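## Task

Arrange the nests so that plate B83 is in N1, plate B33 in N2 and plate B38 in N3. Every plate has to lie flat within its nest's locators, with its well A1 at the nest corner labelled A1. A plate that stays put only because the robot holds it does not count. At the end, release the plates and move the gripper away.

## Robot and tools

Robot: one four-axis SCARA-style arm. Its joints are a vertical lift (0.000 to 0.550 m), a shoulder (-2.000 to 2.000 rad), an elbow (-2.800 to 2.800 rad) and a wrist yaw (-12.566 to 12.566 rad), plus a two-finger gripper that always stays level. The fingers point along the gripper's +x axis and close along its y axis. The controlled point, end_effector_position, is the middle between the two rubber pads, 2 to 3 cm behind the fingertips. Keep the elbow angle more than 0.4 rad away from 0; near a straight arm it can fold and fault. Cameras: cam_low (672x504) and cam_wrist (616x616).

Scene layout: the nests form an arc around the base. Seen from above and going clockwise they are N1, OUT, N2, N3. OUT starts empty and can serve as a parking spot when plates need swapping. The only way to tell plates apart is their ID labels. Well A1 is at each plate's cut-off corner, and it must end up at the nest corner marked A1.

Frames: the scene frame has its origin on the table top directly below the arm base. +z points up, and +y points left when looking along +x. The state line reports end_effector_position in metres and end_effector_quat_wxyz in this frame; at long reach the reported position can be somewhat off. Motion commands, however, use the gripper's own axes.

execute_actions takes "actions", a list holding zero or one item, and an optional "pictures" boolean (pictures are included by default).
- Empty list: no command is sent; the current state comes back.
- Action: {"rows": [[dx, dy, dz, rz, opening], ...], "steps": n}. It has 1 to 15 rows and n is at most 15 (default 15), each step lasting 1/30 s. One row is applied per step, and the last row repeats if there are fewer rows than steps. Every row is a single five-number list, because there is one arm. dx, dy and dz are offsets in the gripper's own axes, with 1.0 = 0.6 m. rz is an offset rotation about the gripper's z axis, turning from +x toward +y, with 1.0 = 180 degrees. Each number lies in [-1, 1]. All rows count from the same base pose, never from the previous row. That base is the gripper pose in the latest result that showed it; for a second call inside one reply, or before any result in the scene, it is wherever the robot is when the action begins. Opening is not an offset but an absolute value: +1 is fully open (0.140 m), -1 is closed (which still leaves 0.066 m between the pads). Going from fully open to closed takes about 0.6 s at least. Rows of all zeros drive the arm back to the base pose, so they do not act as a pause.
- Wait: {"steps": n} with n up to 300. It is counted from the last result, so your reply time is included in it.
On each step the commanded pose is clipped to at most 70 mm and 16 degrees from the measured pose. After an action the arm only continues to the last clipped pose, so far targets need several actions; check the reported pose and then send the remainder.

move: {"target": [dx, dy, dz, rz, opening], "speed": m/s}. It takes one row with the same offset meaning, base and scales as above, plus an absolute opening. speed ranges from 0.002 to 0.5 (default 0.25), and turning is limited to twice that value in rad/s. The path is straight, lasts 0.5 to 10 s, and is cut short after 10 s. The opening is sent when the move starts. The path does not avoid obstacles, and the real gripper can lag, stray, or go faster than speed. The move: line reports how it ended (done, off_target, moving, held, fault) and which limits applied: paced means the pose was clipped, held means a check blocked steps. It also reports the distance left to the target.

wait: {"seconds": 0 to 10} lets time pass without a new command. zoom_image: {"camera": "cam_low" or "cam_wrist", "region": [x0, y0, x1, y1]} returns a close-up, in pixels with (0,0) at the top left and at most 504x504. finished_scene: {"scene": 1 or 2} ends that scene for good, grades it and starts the next one.

Result lines: Joint positions lists lift (m), shoulder, elbow, wrist yaw (rad) and the pad gap (m). grip_measured is the finger opening on the command scale; it may be off by about 1 mm for the whole scene. A "pose unreachable" line or HELD marks steps where the clearance check changed or blocked the command. "Hand target" shows the pose the controller is currently heading for. MOTOR HOT appears at 85 °C; at 100 °C an OVER-TEMPERATURE FAULT applies the brakes until the motors cool. Holding a load heats the motors even while you are thinking.

Gripping: to hold a plate, command an opening below grip_measured. About 0.04 below gives a firm grip, and a smaller gap gives a lighter one. Pad force is about 18 N, but a fast close can squeeze harder. Offsets are counted from the measured pose, so repeating a small push against a rigid surface does not press further, while against something that yields it does. A touch hits harder when the arm moves faster or when the target lies deeper past the contact. Load limits are lift 57 N, shoulder 8.55 N m, elbow 4.27 N m and wrist 1.42 N m, and the weight of a held object counts toward them. Going over a limit stops the arm for 10 s.

Things to avoid: dropping a plate from more than a few millimetres, pushing off or knocking anything from the table, hitting hard, slamming, and leaving a plate that rests only because the gripper holds it. Loose objects may occasionally be nudged by outside disturbances. Before finishing, open the gripper, lift clear, and check that each plate lies flat in its locators.

Each tool is called after "Request:" as name(argument=value, ...) on one line, values as JSON.

## Session

Request:
execute_actions(actions=[])

Scene clock: 0.00 s of 12600.00 s.
end_effector_position=(+0.7494, -0.1926, +0.0785) grip_measured=+0.99 end_effector_quat_wxyz=(+0.911, +0.000, +0.000, -0.413)
Joint positions: [ 0.074  0.136  2.457 -3.446  0.14 ]
Motor temperatures (°C, as the motors report them): [37 24 25 24]
Hand target: +0.749, -0.193, +0.079; +0.911, +0.000, +0.000, -0.413

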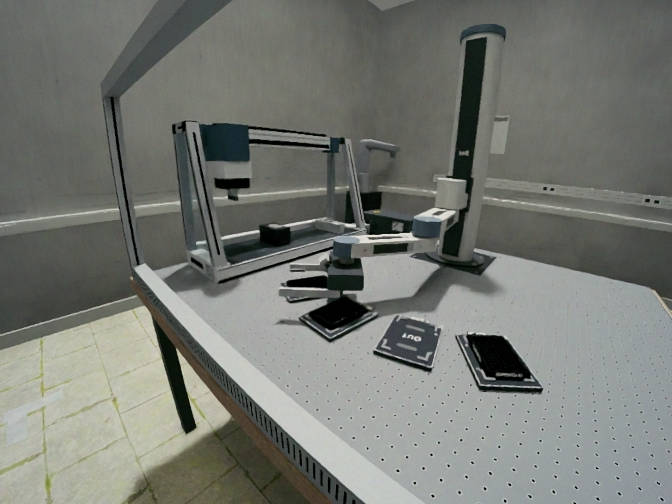

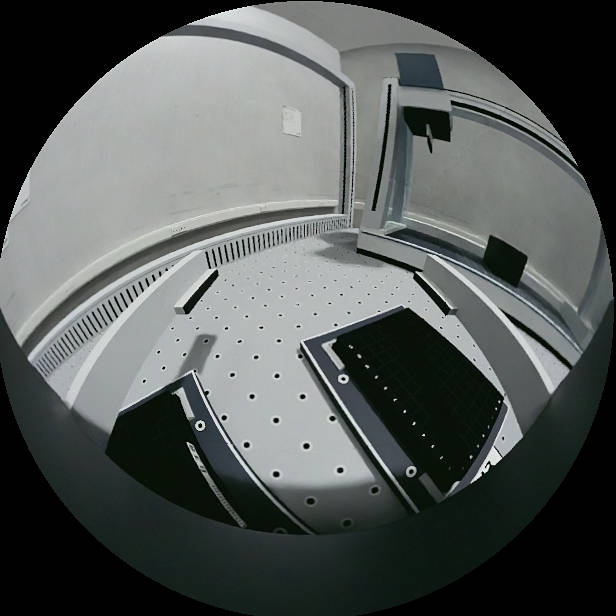

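Request:
zoom_image(camera="cam_low", region=[260, 250, 560, 410])

Region (260, 250, 560, 410) of cam_low's 672x504 image, scaled by 1.680, with more detail than that image has; it fills the top 269 rows of this view, and the rest is white.

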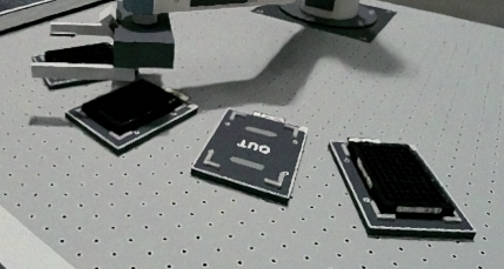

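Request:
move(target=[0, 0, 0.25, 0, 1], speed=0.3)

Scene clock: 15.63 s of 12600.00 s.
end_effector_position=(+0.7494, -0.1925, +0.2286) grip_measured=+0.99 end_effector_quat_wxyz=(+0.911, +0.000, +0.000, -0.413)
Joint positions: [ 0.224  0.136  2.457 -3.446  0.14 ]
Motor temperatures (°C, as the motors report them): [37 24 25 24]
Hand target: +0.749, -0.193, +0.229; +0.911, +0.000, +0.000, -0.413
Off the commanded pose: 0.000 m, 0 deg.
After step 90, 11.67 s passed at rest.
move: done

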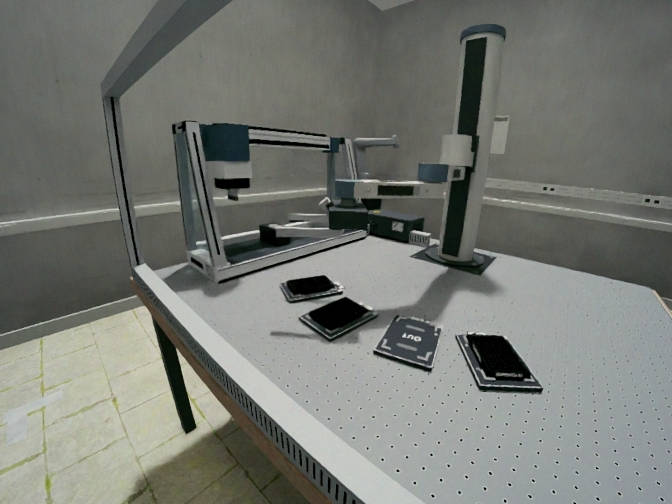

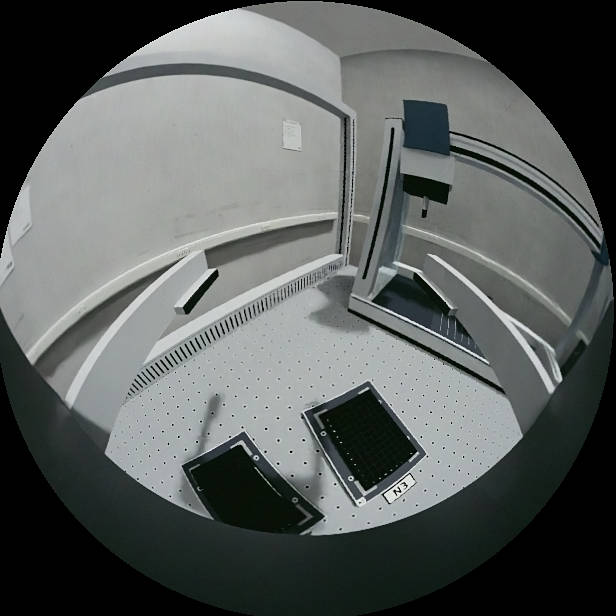

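Request:
zoom_image(camera="cam_low", region=[270, 265, 400, 350])

Request:
zoom_image(camera="cam_low", region=[440, 320, 560, 400])

Request:
zoom_image(camera="cam_wrist", region=[160, 360, 460, 540])

Region (270, 265, 400, 350) of cam_low's 672x504 image, scaled by 3.877, with more detail than that image has; it fills the top 330 rows of this view, and the rest is white.

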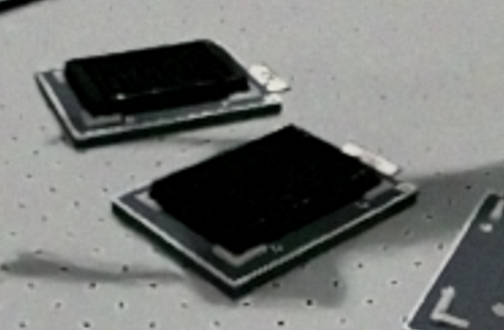

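Region (440, 320, 560, 400) of cam_low's 672x504 image, scaled by 4.200, with more detail than that image has.

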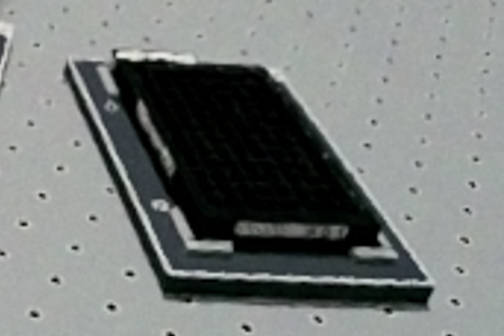

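Region (160, 360, 460, 540) of cam_wrist's 616x616 image, scaled by 1.680, with more detail than that image has; it fills the top 302 rows of this view, and the rest is white.

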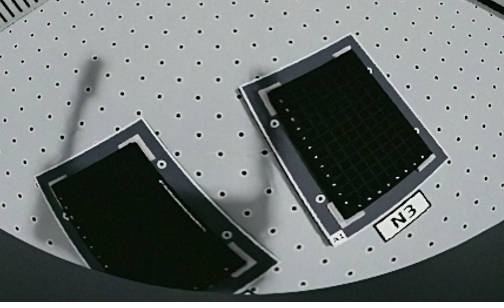

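Request:
move(target=[-0.13, 0.138, -0.18, 0.6, 1], speed=0.3)

Scene clock: 79.67 s of 12600.00 s.
end_effector_position=(+0.7594, -0.0789, +0.1206) grip_measured=+0.99 end_effector_quat_wxyz=(+0.931, +0.000, +0.000, +0.366)
Joint positions: [ 0.116 -0.189  2.8   -1.861  0.14 ]
Motor temperatures (°C, as the motors report them): [37 24 25 24]
Hand target: +0.759, -0.079, +0.121; +0.931, +0.000, +0.000, +0.366
Off the commanded pose: 0.001 m, 16 deg; orientation clipped at the last step of the last action.
joint sent to its limit — the command would take joint 3 (elbow) past its upper limit, so that joint was sent only as far as its limit.
After step 90, 57.57 s passed at rest.
move: off_target; limits=paced

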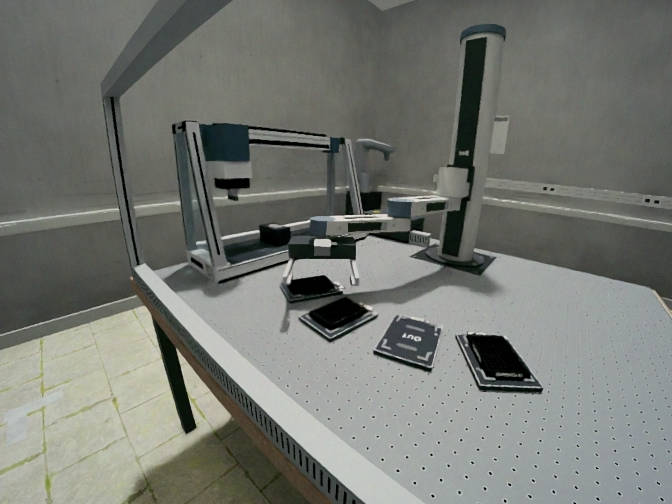

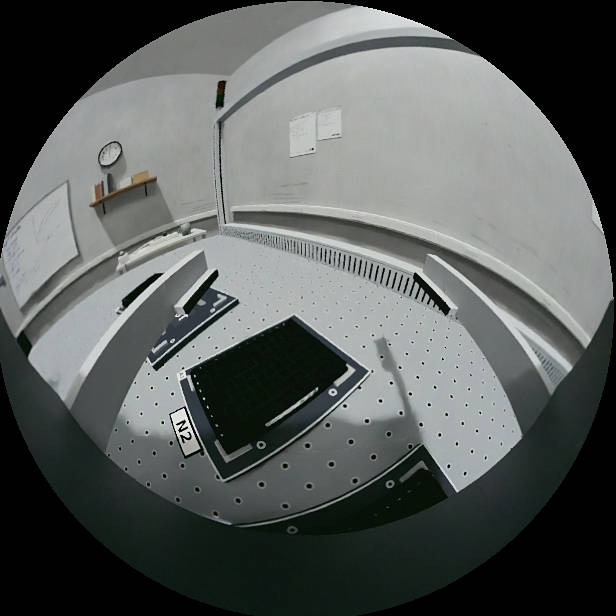

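Request:
zoom_image(camera="cam_wrist", region=[160, 300, 400, 490])

Region (160, 300, 400, 490) of cam_wrist's 616x616 image, scaled by 2.100, with more detail than that image has; it fills the top 399 rows of this view, and the rest is white.

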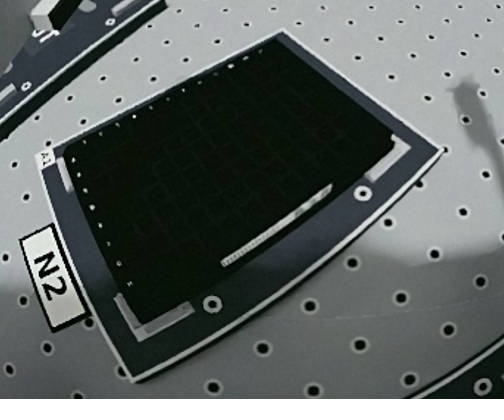

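Request:
zoom_image(camera="cam_wrist", region=[255, 375, 335, 435])

Region (255, 375, 335, 435) of cam_wrist's 616x616 image, scaled by 6.300, with more detail than that image has; it fills the top 378 rows of this view, and the rest is white.

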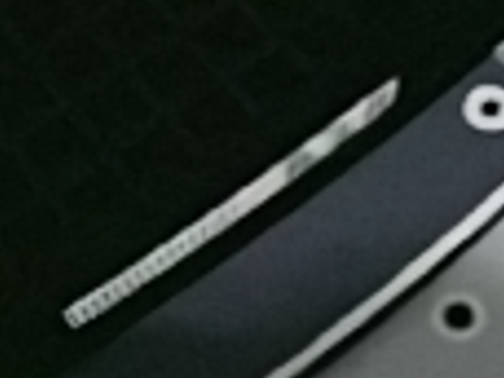

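Request:
move(target=[0, 0, -0.115, 0, 1], speed=0.2)

Scene clock: 93.20 s of 12600.00 s.
end_effector_position=(+0.7594, -0.0789, +0.0515) grip_measured=+0.99 end_effector_quat_wxyz=(+0.931, +0.000, +0.000, +0.366)
Joint positions: [ 0.047 -0.189  2.8   -1.861  0.14 ]
Motor temperatures (°C, as the motors report them): [37 24 25 24]
Hand target: +0.759, -0.079, +0.052; +0.931, +0.000, +0.000, +0.366
Off the commanded pose: 0.000 m, 0 deg.
joint sent to its limit — the command would take joint 3 (elbow) past its upper limit, so that joint was sent only as far as its limit.
After step 90, 9.77 s passed at rest.
move: done

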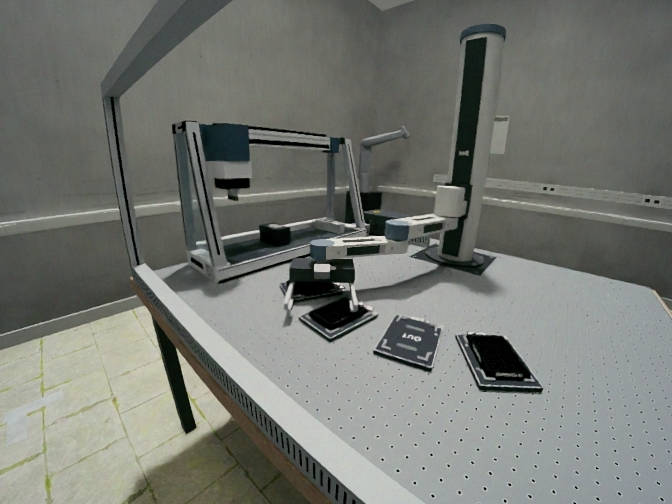

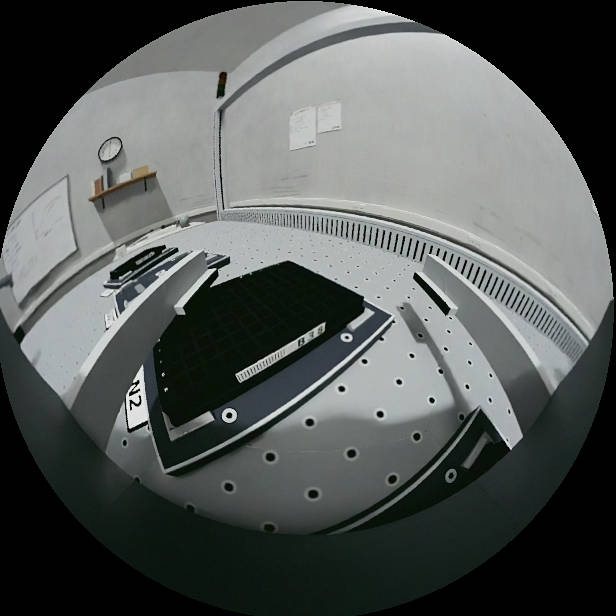

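Request:
zoom_image(camera="cam_wrist", region=[225, 305, 345, 395])

Region (225, 305, 345, 395) of cam_wrist's 616x616 image, scaled by 4.200, with more detail than that image has; it fills the top 378 rows of this view, and the rest is white.

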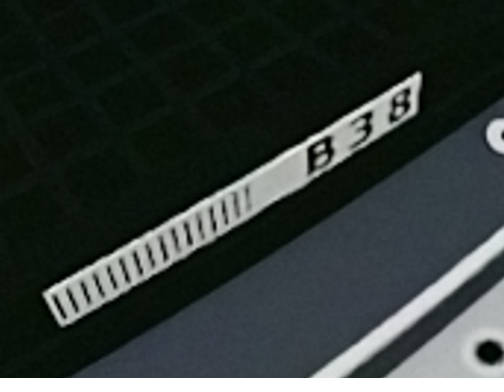

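Request:
zoom_image(camera="cam_wrist", region=[95, 235, 195, 295])

Region (95, 235, 195, 295) of cam_wrist's 616x616 image, scaled by 5.040, with more detail than that image has; it fills the top 302 rows of this view, and the rest is white.

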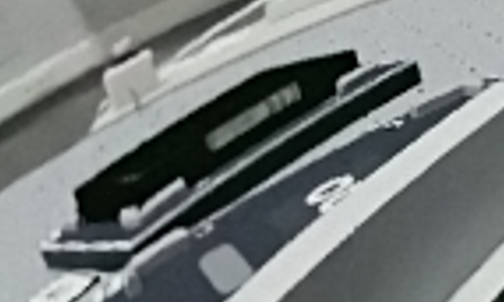

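Request:
move(target=[-0.0225, 0.069, 0.05, -0.267, 1], speed=0.25)

Scene clock: 143.63 s of 12600.00 s.
end_effector_position=(+0.7214, -0.0576, +0.0815) grip_measured=+0.99 end_effector_quat_wxyz=(+0.999, +0.000, +0.000, -0.044)
Joint positions: [ 0.077  0.496  1.808 -2.393  0.14 ]
Motor temperatures (°C, as the motors report them): [37 24 25 24]
Hand target: +0.721, -0.058, +0.082; +0.999, +0.000, +0.000, -0.045
Off the commanded pose: 0.000 m, 0 deg.
After step 90, 45.43 s passed at rest.
move: done

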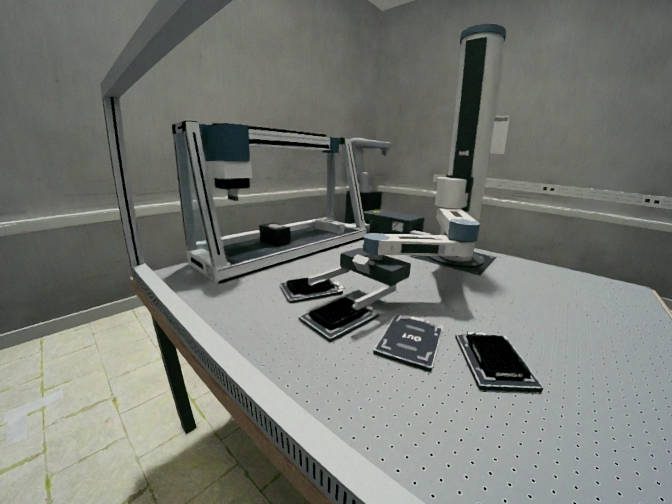

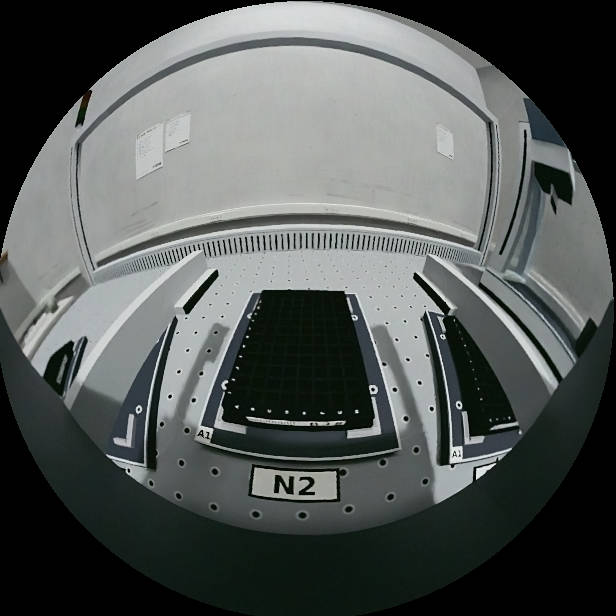

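Request:
move(target=[0.013, 0.02, -0.106, 0, 0.0], speed=0.15)

Scene clock: 172.00 s of 12600.00 s.
end_effector_position=(+0.7286, -0.0480, +0.0273) grip_measured=+0.00 end_effector_quat_wxyz=(+0.999, +0.000, +0.000, -0.044)
Joint positions: [ 0.022  0.503  1.848 -2.44   0.103]
Motor temperatures (°C, as the motors report them): [36 24 25 24]
Hand target: +0.729, -0.048, +0.026; +0.999, +0.000, +0.000, -0.044
Off the commanded pose: 0.010 m, 0 deg.
TORQUE FAULT: the external load on joint 1 (lift) reached its load limit, and the arm stopped for 10 seconds. The arm's remaining commands of this call were not run. The arm holds where it stopped, with its grip as last carried out, and accepts commands again: back off and push less far. The arm stops again, at the same cost, whenever a joint's load reaches its limit.
After step 90, 14.83 s passed at rest.
move: fault

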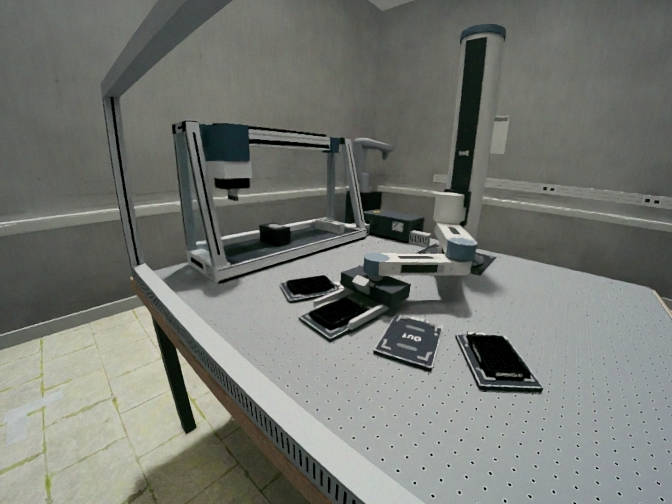

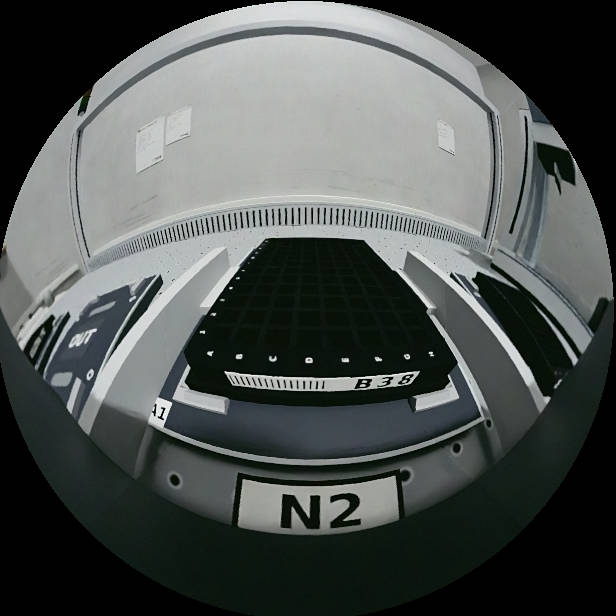

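Request:
move(target=[0, 0, 0.007, 0, -0.6], speed=0.05)

Scene clock: 177.87 s of 12600.00 s.
end_effector_position=(+0.7287, -0.0474, +0.0314) grip_measured=-0.48 end_effector_quat_wxyz=(+0.999, +0.000, +0.000, -0.043)
Joint positions: [ 0.026  0.504  1.849 -2.439  0.085]
Motor temperatures (°C, as the motors report them): [35 24 26 24]
Hand target: +0.729, -0.048, +0.031; +0.999, +0.000, +0.000, -0.044
Off the commanded pose: 0.001 m, 0 deg.
After step 90, 2.17 s passed at rest.
move: done

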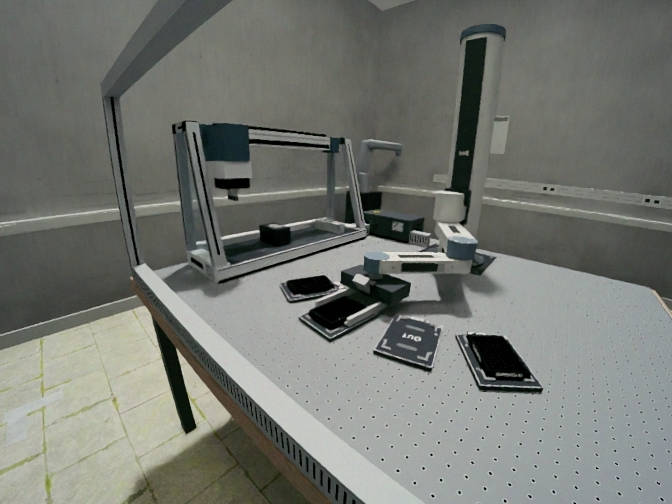

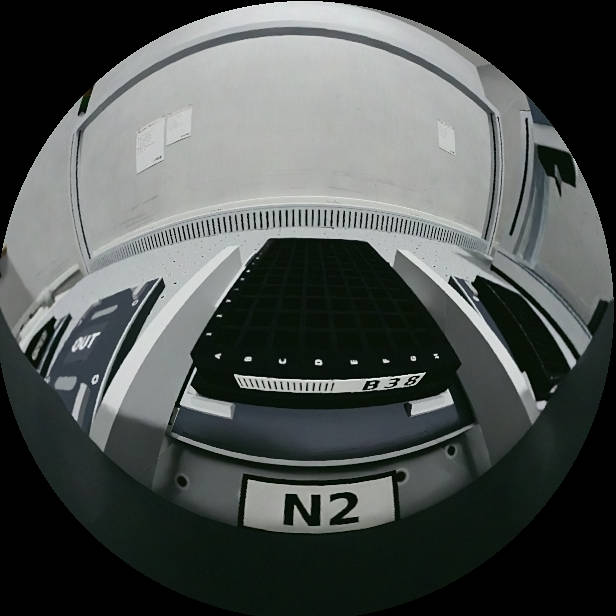

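Request:
move(target=[0, 0, 0.1, 0, -0.6], speed=0.15)

Scene clock: 186.50 s of 12600.00 s.
end_effector_position=(+0.7287, -0.0473, +0.0915) grip_measured=-0.48 end_effector_quat_wxyz=(+0.999, +0.000, +0.000, -0.043)
Joint positions: [ 0.086  0.504  1.849 -2.439  0.085]
Motor temperatures (°C, as the motors report them): [36 24 26 24]
Hand target: +0.729, -0.047, +0.091; +0.999, +0.000, +0.000, -0.043
Off the commanded pose: 0.000 m, 0 deg.
After step 90, 4.87 s passed at rest.
move: done

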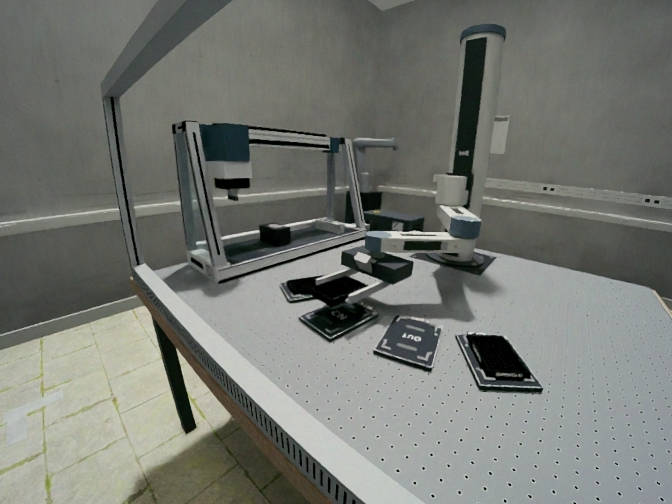

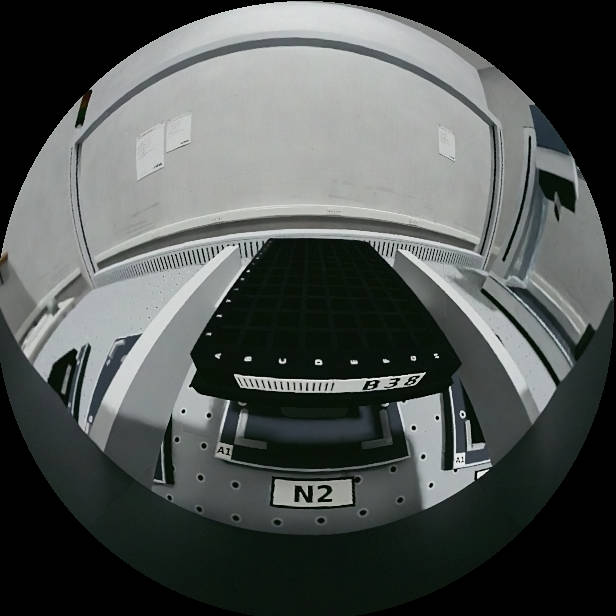

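Request:
move(target=[-0.051, 0.30, 0, 0.106, -0.6], speed=0.25)

Scene clock: 195.33 s of 12600.00 s.
end_effector_position=(+0.7139, +0.1349, +0.0915) grip_measured=-0.48 end_effector_quat_wxyz=(+0.992, +0.000, +0.000, +0.123)
Joint positions: [ 0.086  0.834  1.847 -2.434  0.085]
Motor temperatures (°C, as the motors report them): [36 24 26 24]
Hand target: +0.714, +0.135, +0.091; +0.992, +0.000, +0.000, +0.123
Off the commanded pose: 0.000 m, 0 deg.
After step 90, 4.77 s passed at rest.
move: done

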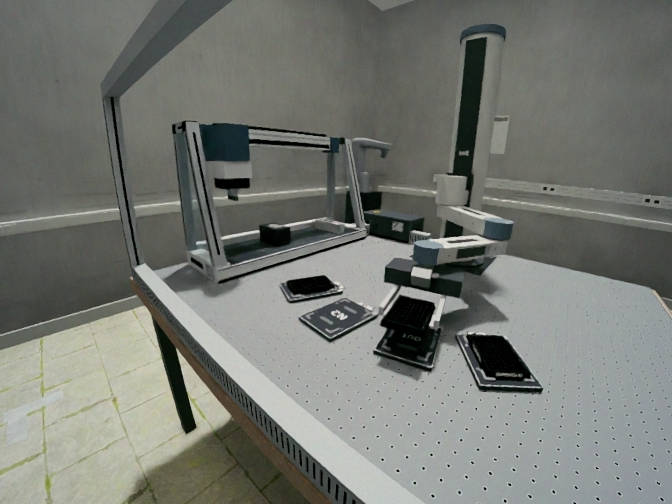

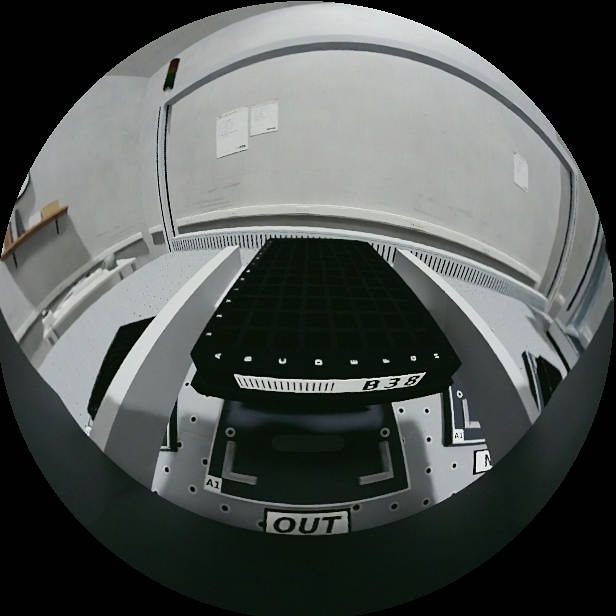

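Request:
move(target=[-0.035, 0.005, 0, 0, -0.6], speed=0.15)

Scene clock: 206.03 s of 12600.00 s.
end_effector_position=(+0.6928, +0.1327, +0.0915) grip_measured=-0.48 end_effector_quat_wxyz=(+0.992, +0.000, +0.000, +0.123)
Joint positions: [ 0.086  0.898  1.717 -2.368  0.085]
Motor temperatures (°C, as the motors report them): [36 24 26 24]
Hand target: +0.693, +0.133, +0.091; +0.992, +0.000, +0.000, +0.123
Off the commanded pose: 0.000 m, 0 deg.
After step 90, 7.00 s passed at rest.
move: done

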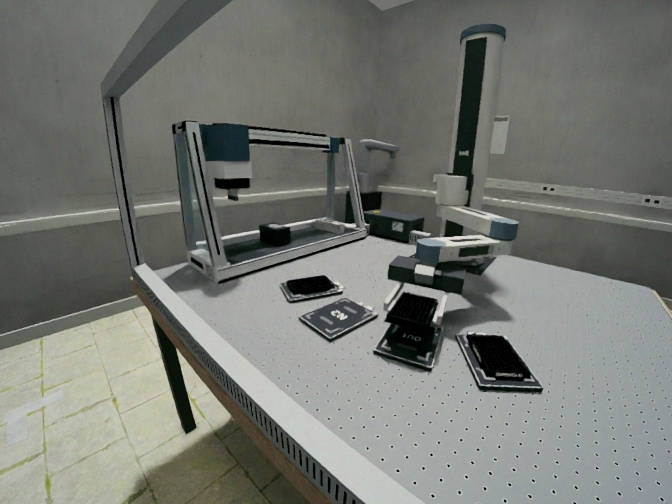

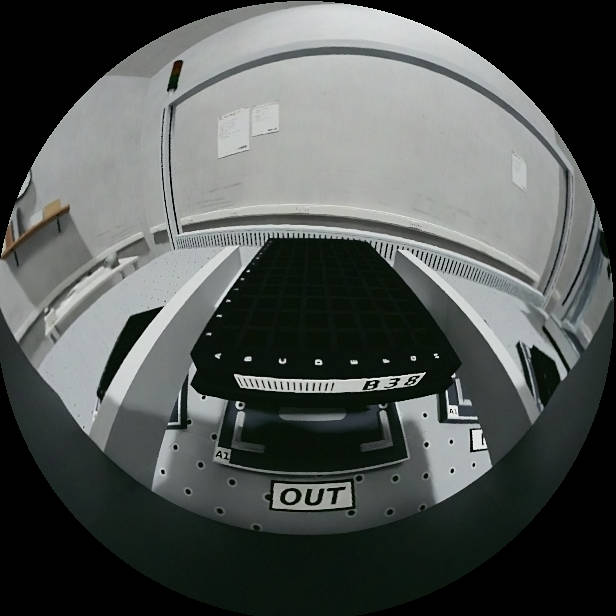

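Request:
move(target=[-0.003, 0, -0.097, 0.011, -0.6], speed=0.1)

Scene clock: 214.93 s of 12600.00 s.
end_effector_position=(+0.6911, +0.1320, +0.0333) grip_measured=-0.48 end_effector_quat_wxyz=(+0.990, +0.000, +0.000, +0.140)
Joint positions: [ 0.028  0.89   1.707 -2.317  0.085]
Motor temperatures (°C, as the motors report them): [36 24 25 24]
Hand target: +0.691, +0.132, +0.033; +0.990, +0.000, +0.000, +0.140
Off the commanded pose: 0.000 m, 0 deg.
After step 90, 5.03 s passed at rest.
move: done

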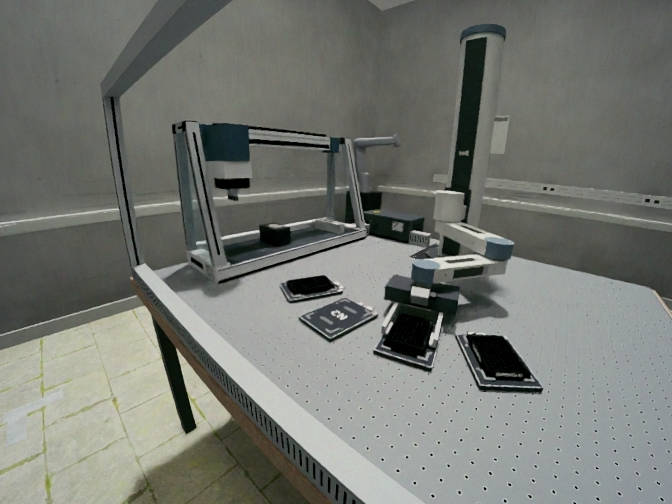

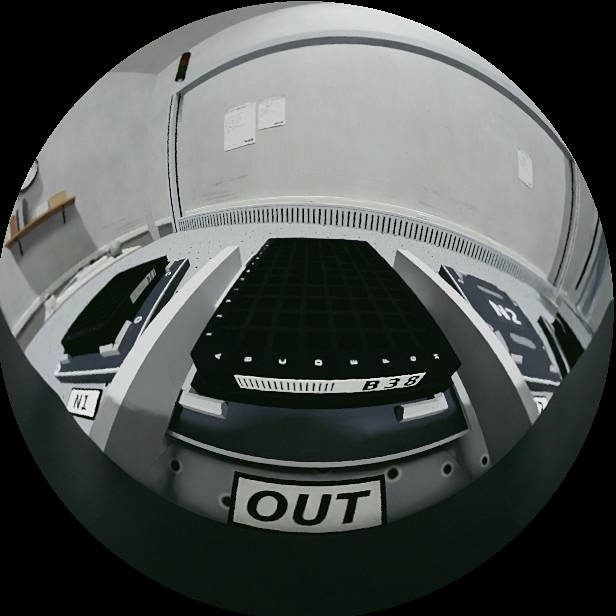

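Release and rise.

Request:
move(target=[0, 0, 0, 0, 0.0], speed=0.1)

Request:
zoom_image(camera="cam_wrist", region=[40, 240, 200, 400])

Scene clock: 221.27 s of 12600.00 s.
end_effector_position=(+0.6911, +0.1319, +0.0333) grip_measured=+0.00 end_effector_quat_wxyz=(+0.990, +0.000, +0.000, +0.139)
Joint positions: [ 0.028  0.89   1.707 -2.317  0.103]
Motor temperatures (°C, as the motors report them): [36 24 25 24]
Hand target: +0.691, +0.132, +0.033; +0.990, +0.000, +0.000, +0.140
Off the commanded pose: 0.000 m, 0 deg.
After step 90, 2.63 s passed at rest.
move: done

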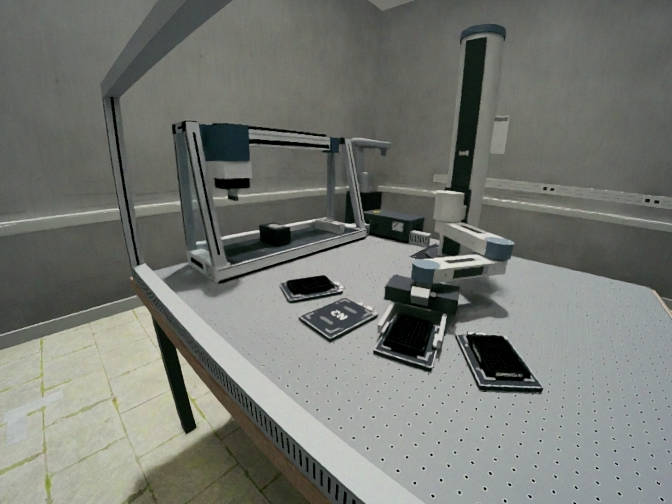

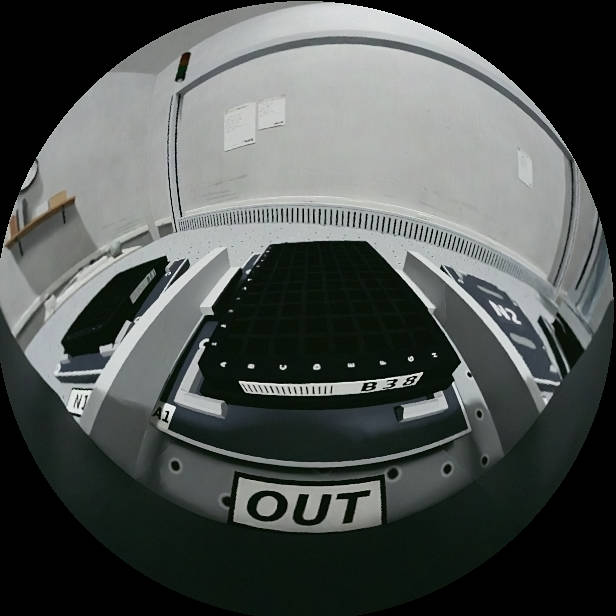

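Region (40, 240, 200, 400) of cam_wrist's 616x616 image, scaled by 3.150, with more detail than that image has.

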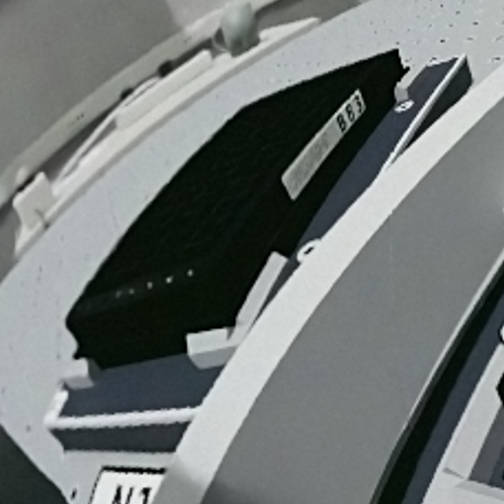

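Request:
move(target=[0, 0, 0.097, 0, 0.0], speed=0.2)

Scene clock: 228.10 s of 12600.00 s.
end_effector_position=(+0.6911, +0.1320, +0.0915) grip_measured=+0.00 end_effector_quat_wxyz=(+0.990, +0.000, +0.000, +0.140)
Joint positions: [ 0.087  0.89   1.707 -2.317  0.103]
Motor temperatures (°C, as the motors report them): [36 24 25 24]
Hand target: +0.691, +0.132, +0.091; +0.990, +0.000, +0.000, +0.139
Off the commanded pose: 0.000 m, 0 deg.
After step 90, 3.10 s passed at rest.
move: done

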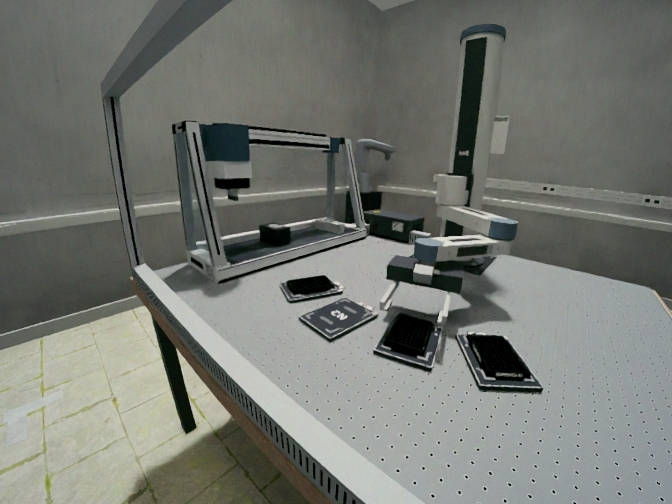

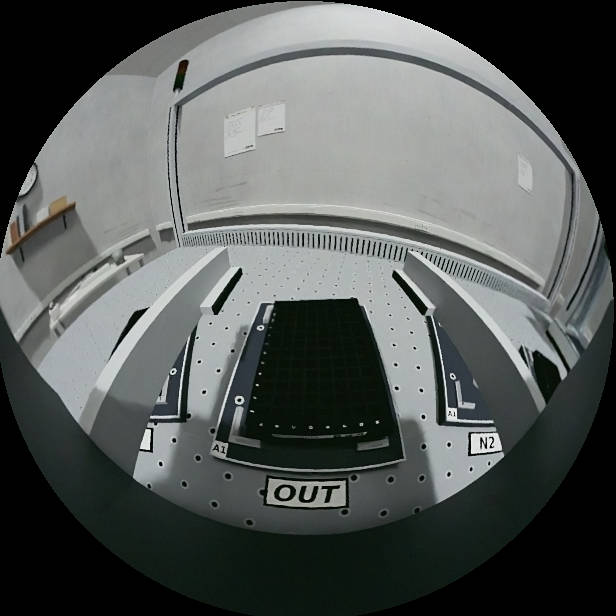

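Request:
move(target=[-0.161, -0.58, 0, -0.222, 0.0], speed=0.3)

Scene clock: 236.03 s of 12600.00 s.
end_effector_position=(+0.6942, -0.2293, +0.0915) grip_measured=+0.00 end_effector_quat_wxyz=(+0.978, +0.000, +0.000, -0.207)
Joint positions: [ 0.087  0.139  1.927 -2.483  0.103]
Motor temperatures (°C, as the motors report them): [36 24 25 24]
Hand target: +0.694, -0.229, +0.092; +0.978, +0.000, +0.000, -0.207
Off the commanded pose: 0.000 m, 0 deg.
After step 90, 3.30 s passed at rest.
move: done

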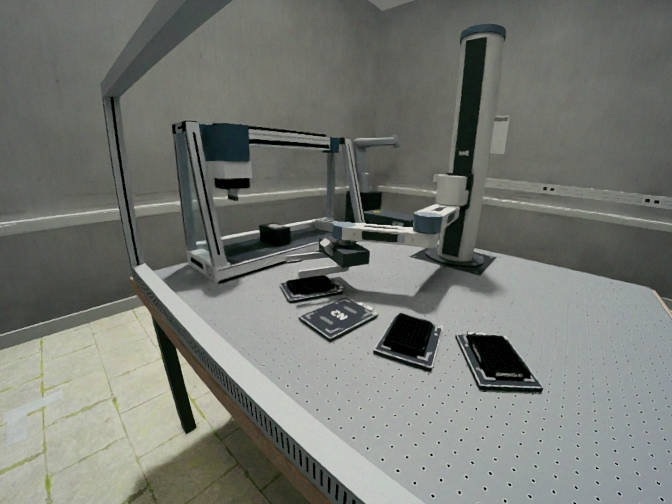

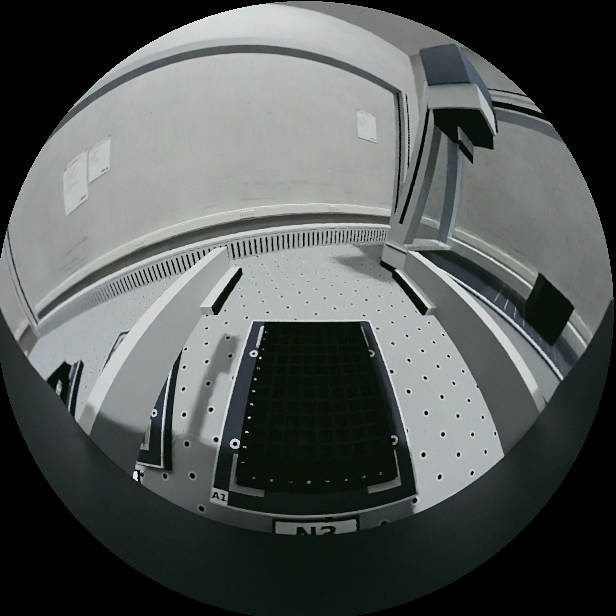

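Request:
move(target=[-0.052, 0, -0.099, 0, 0.0], speed=0.12)

Scene clock: 245.13 s of 12600.00 s.
end_effector_position=(+0.6657, -0.2167, +0.0321) grip_measured=+0.00 end_effector_quat_wxyz=(+0.978, +0.000, +0.000, -0.207)
Joint positions: [ 0.027  0.226  1.729 -2.373  0.103]
Motor temperatures (°C, as the motors report them): [36 24 25 24]
Hand target: +0.666, -0.217, +0.032; +0.978, +0.000, +0.000, -0.207
Off the commanded pose: 0.000 m, 0 deg.
After step 90, 5.23 s passed at rest.
move: done

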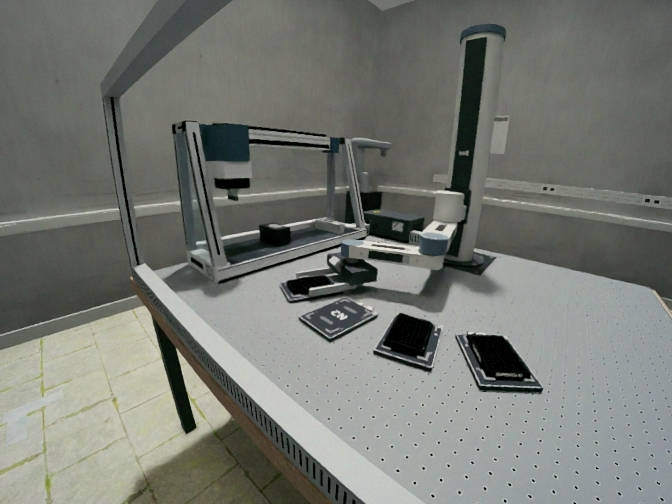

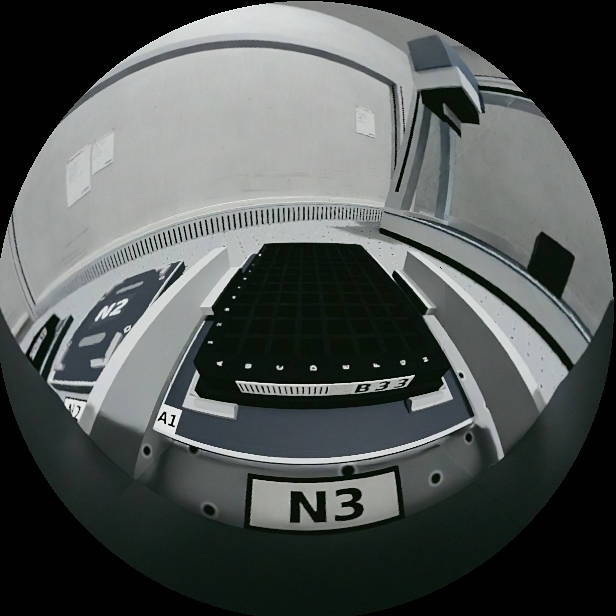

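Request:
move(target=[0, 0, 0, 0.017, -0.6], speed=0.15)

Scene clock: 252.90 s of 12600.00 s.
end_effector_position=(+0.6672, -0.2148, +0.0321) grip_measured=-0.49 end_effector_quat_wxyz=(+0.984, +0.000, +0.000, -0.180)
Joint positions: [ 0.027  0.21   1.734 -2.306  0.085]
Motor temperatures (°C, as the motors report them): [36 24 26 24]
Hand target: +0.666, -0.217, +0.032; +0.983, +0.000, +0.000, -0.181
Off the commanded pose: 0.002 m, 0 deg.
After step 90, 4.07 s passed at rest.
move: done

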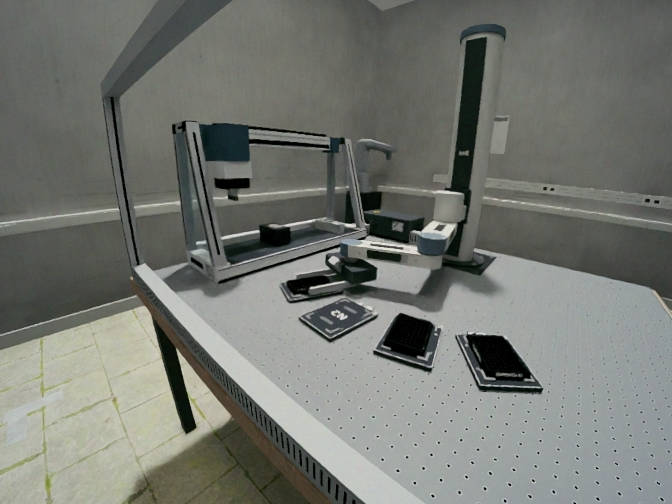

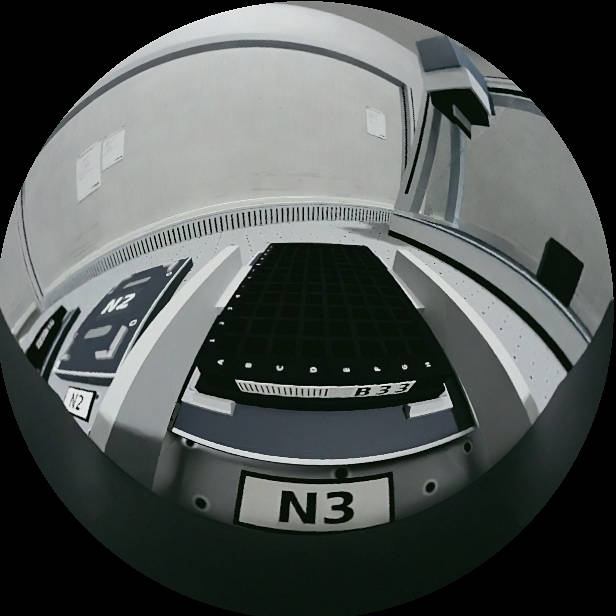

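Request:
move(target=[0, 0, 0.099, 0, -0.6], speed=0.2)

Scene clock: 258.13 s of 12600.00 s.
end_effector_position=(+0.6673, -0.2147, +0.0915) grip_measured=-0.50 end_effector_quat_wxyz=(+0.984, +0.000, +0.000, -0.180)
Joint positions: [ 0.087  0.21   1.734 -2.306  0.085]
Motor temperatures (°C, as the motors report them): [36 24 27 24]
Hand target: +0.667, -0.215, +0.091; +0.984, +0.000, +0.000, -0.180
Off the commanded pose: 0.000 m, 0 deg.
After step 90, 1.50 s passed at rest.
move: done

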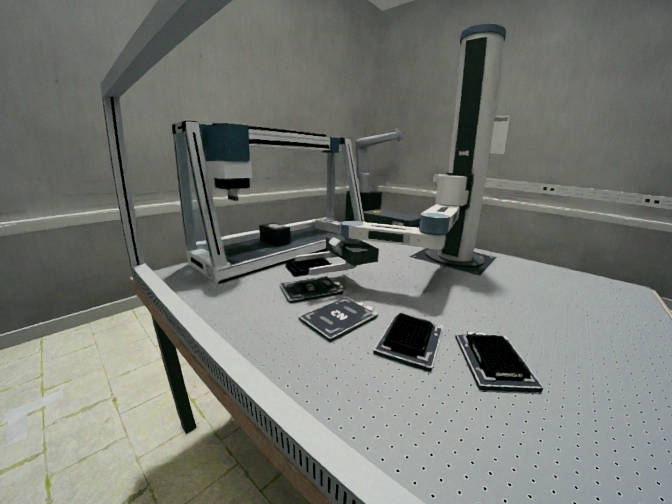

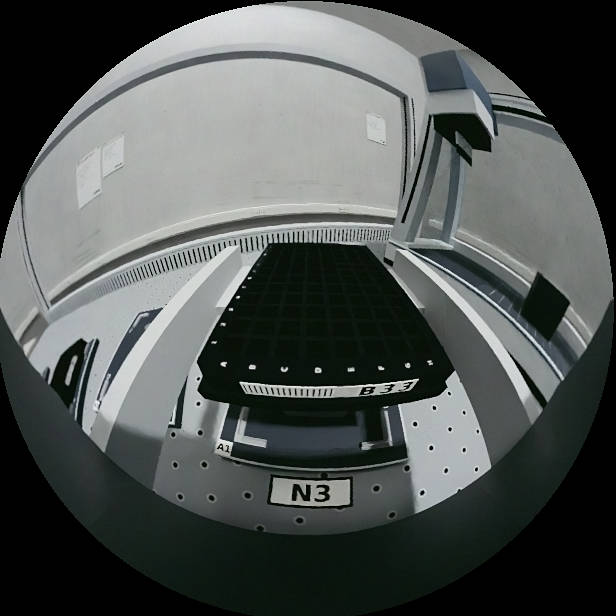

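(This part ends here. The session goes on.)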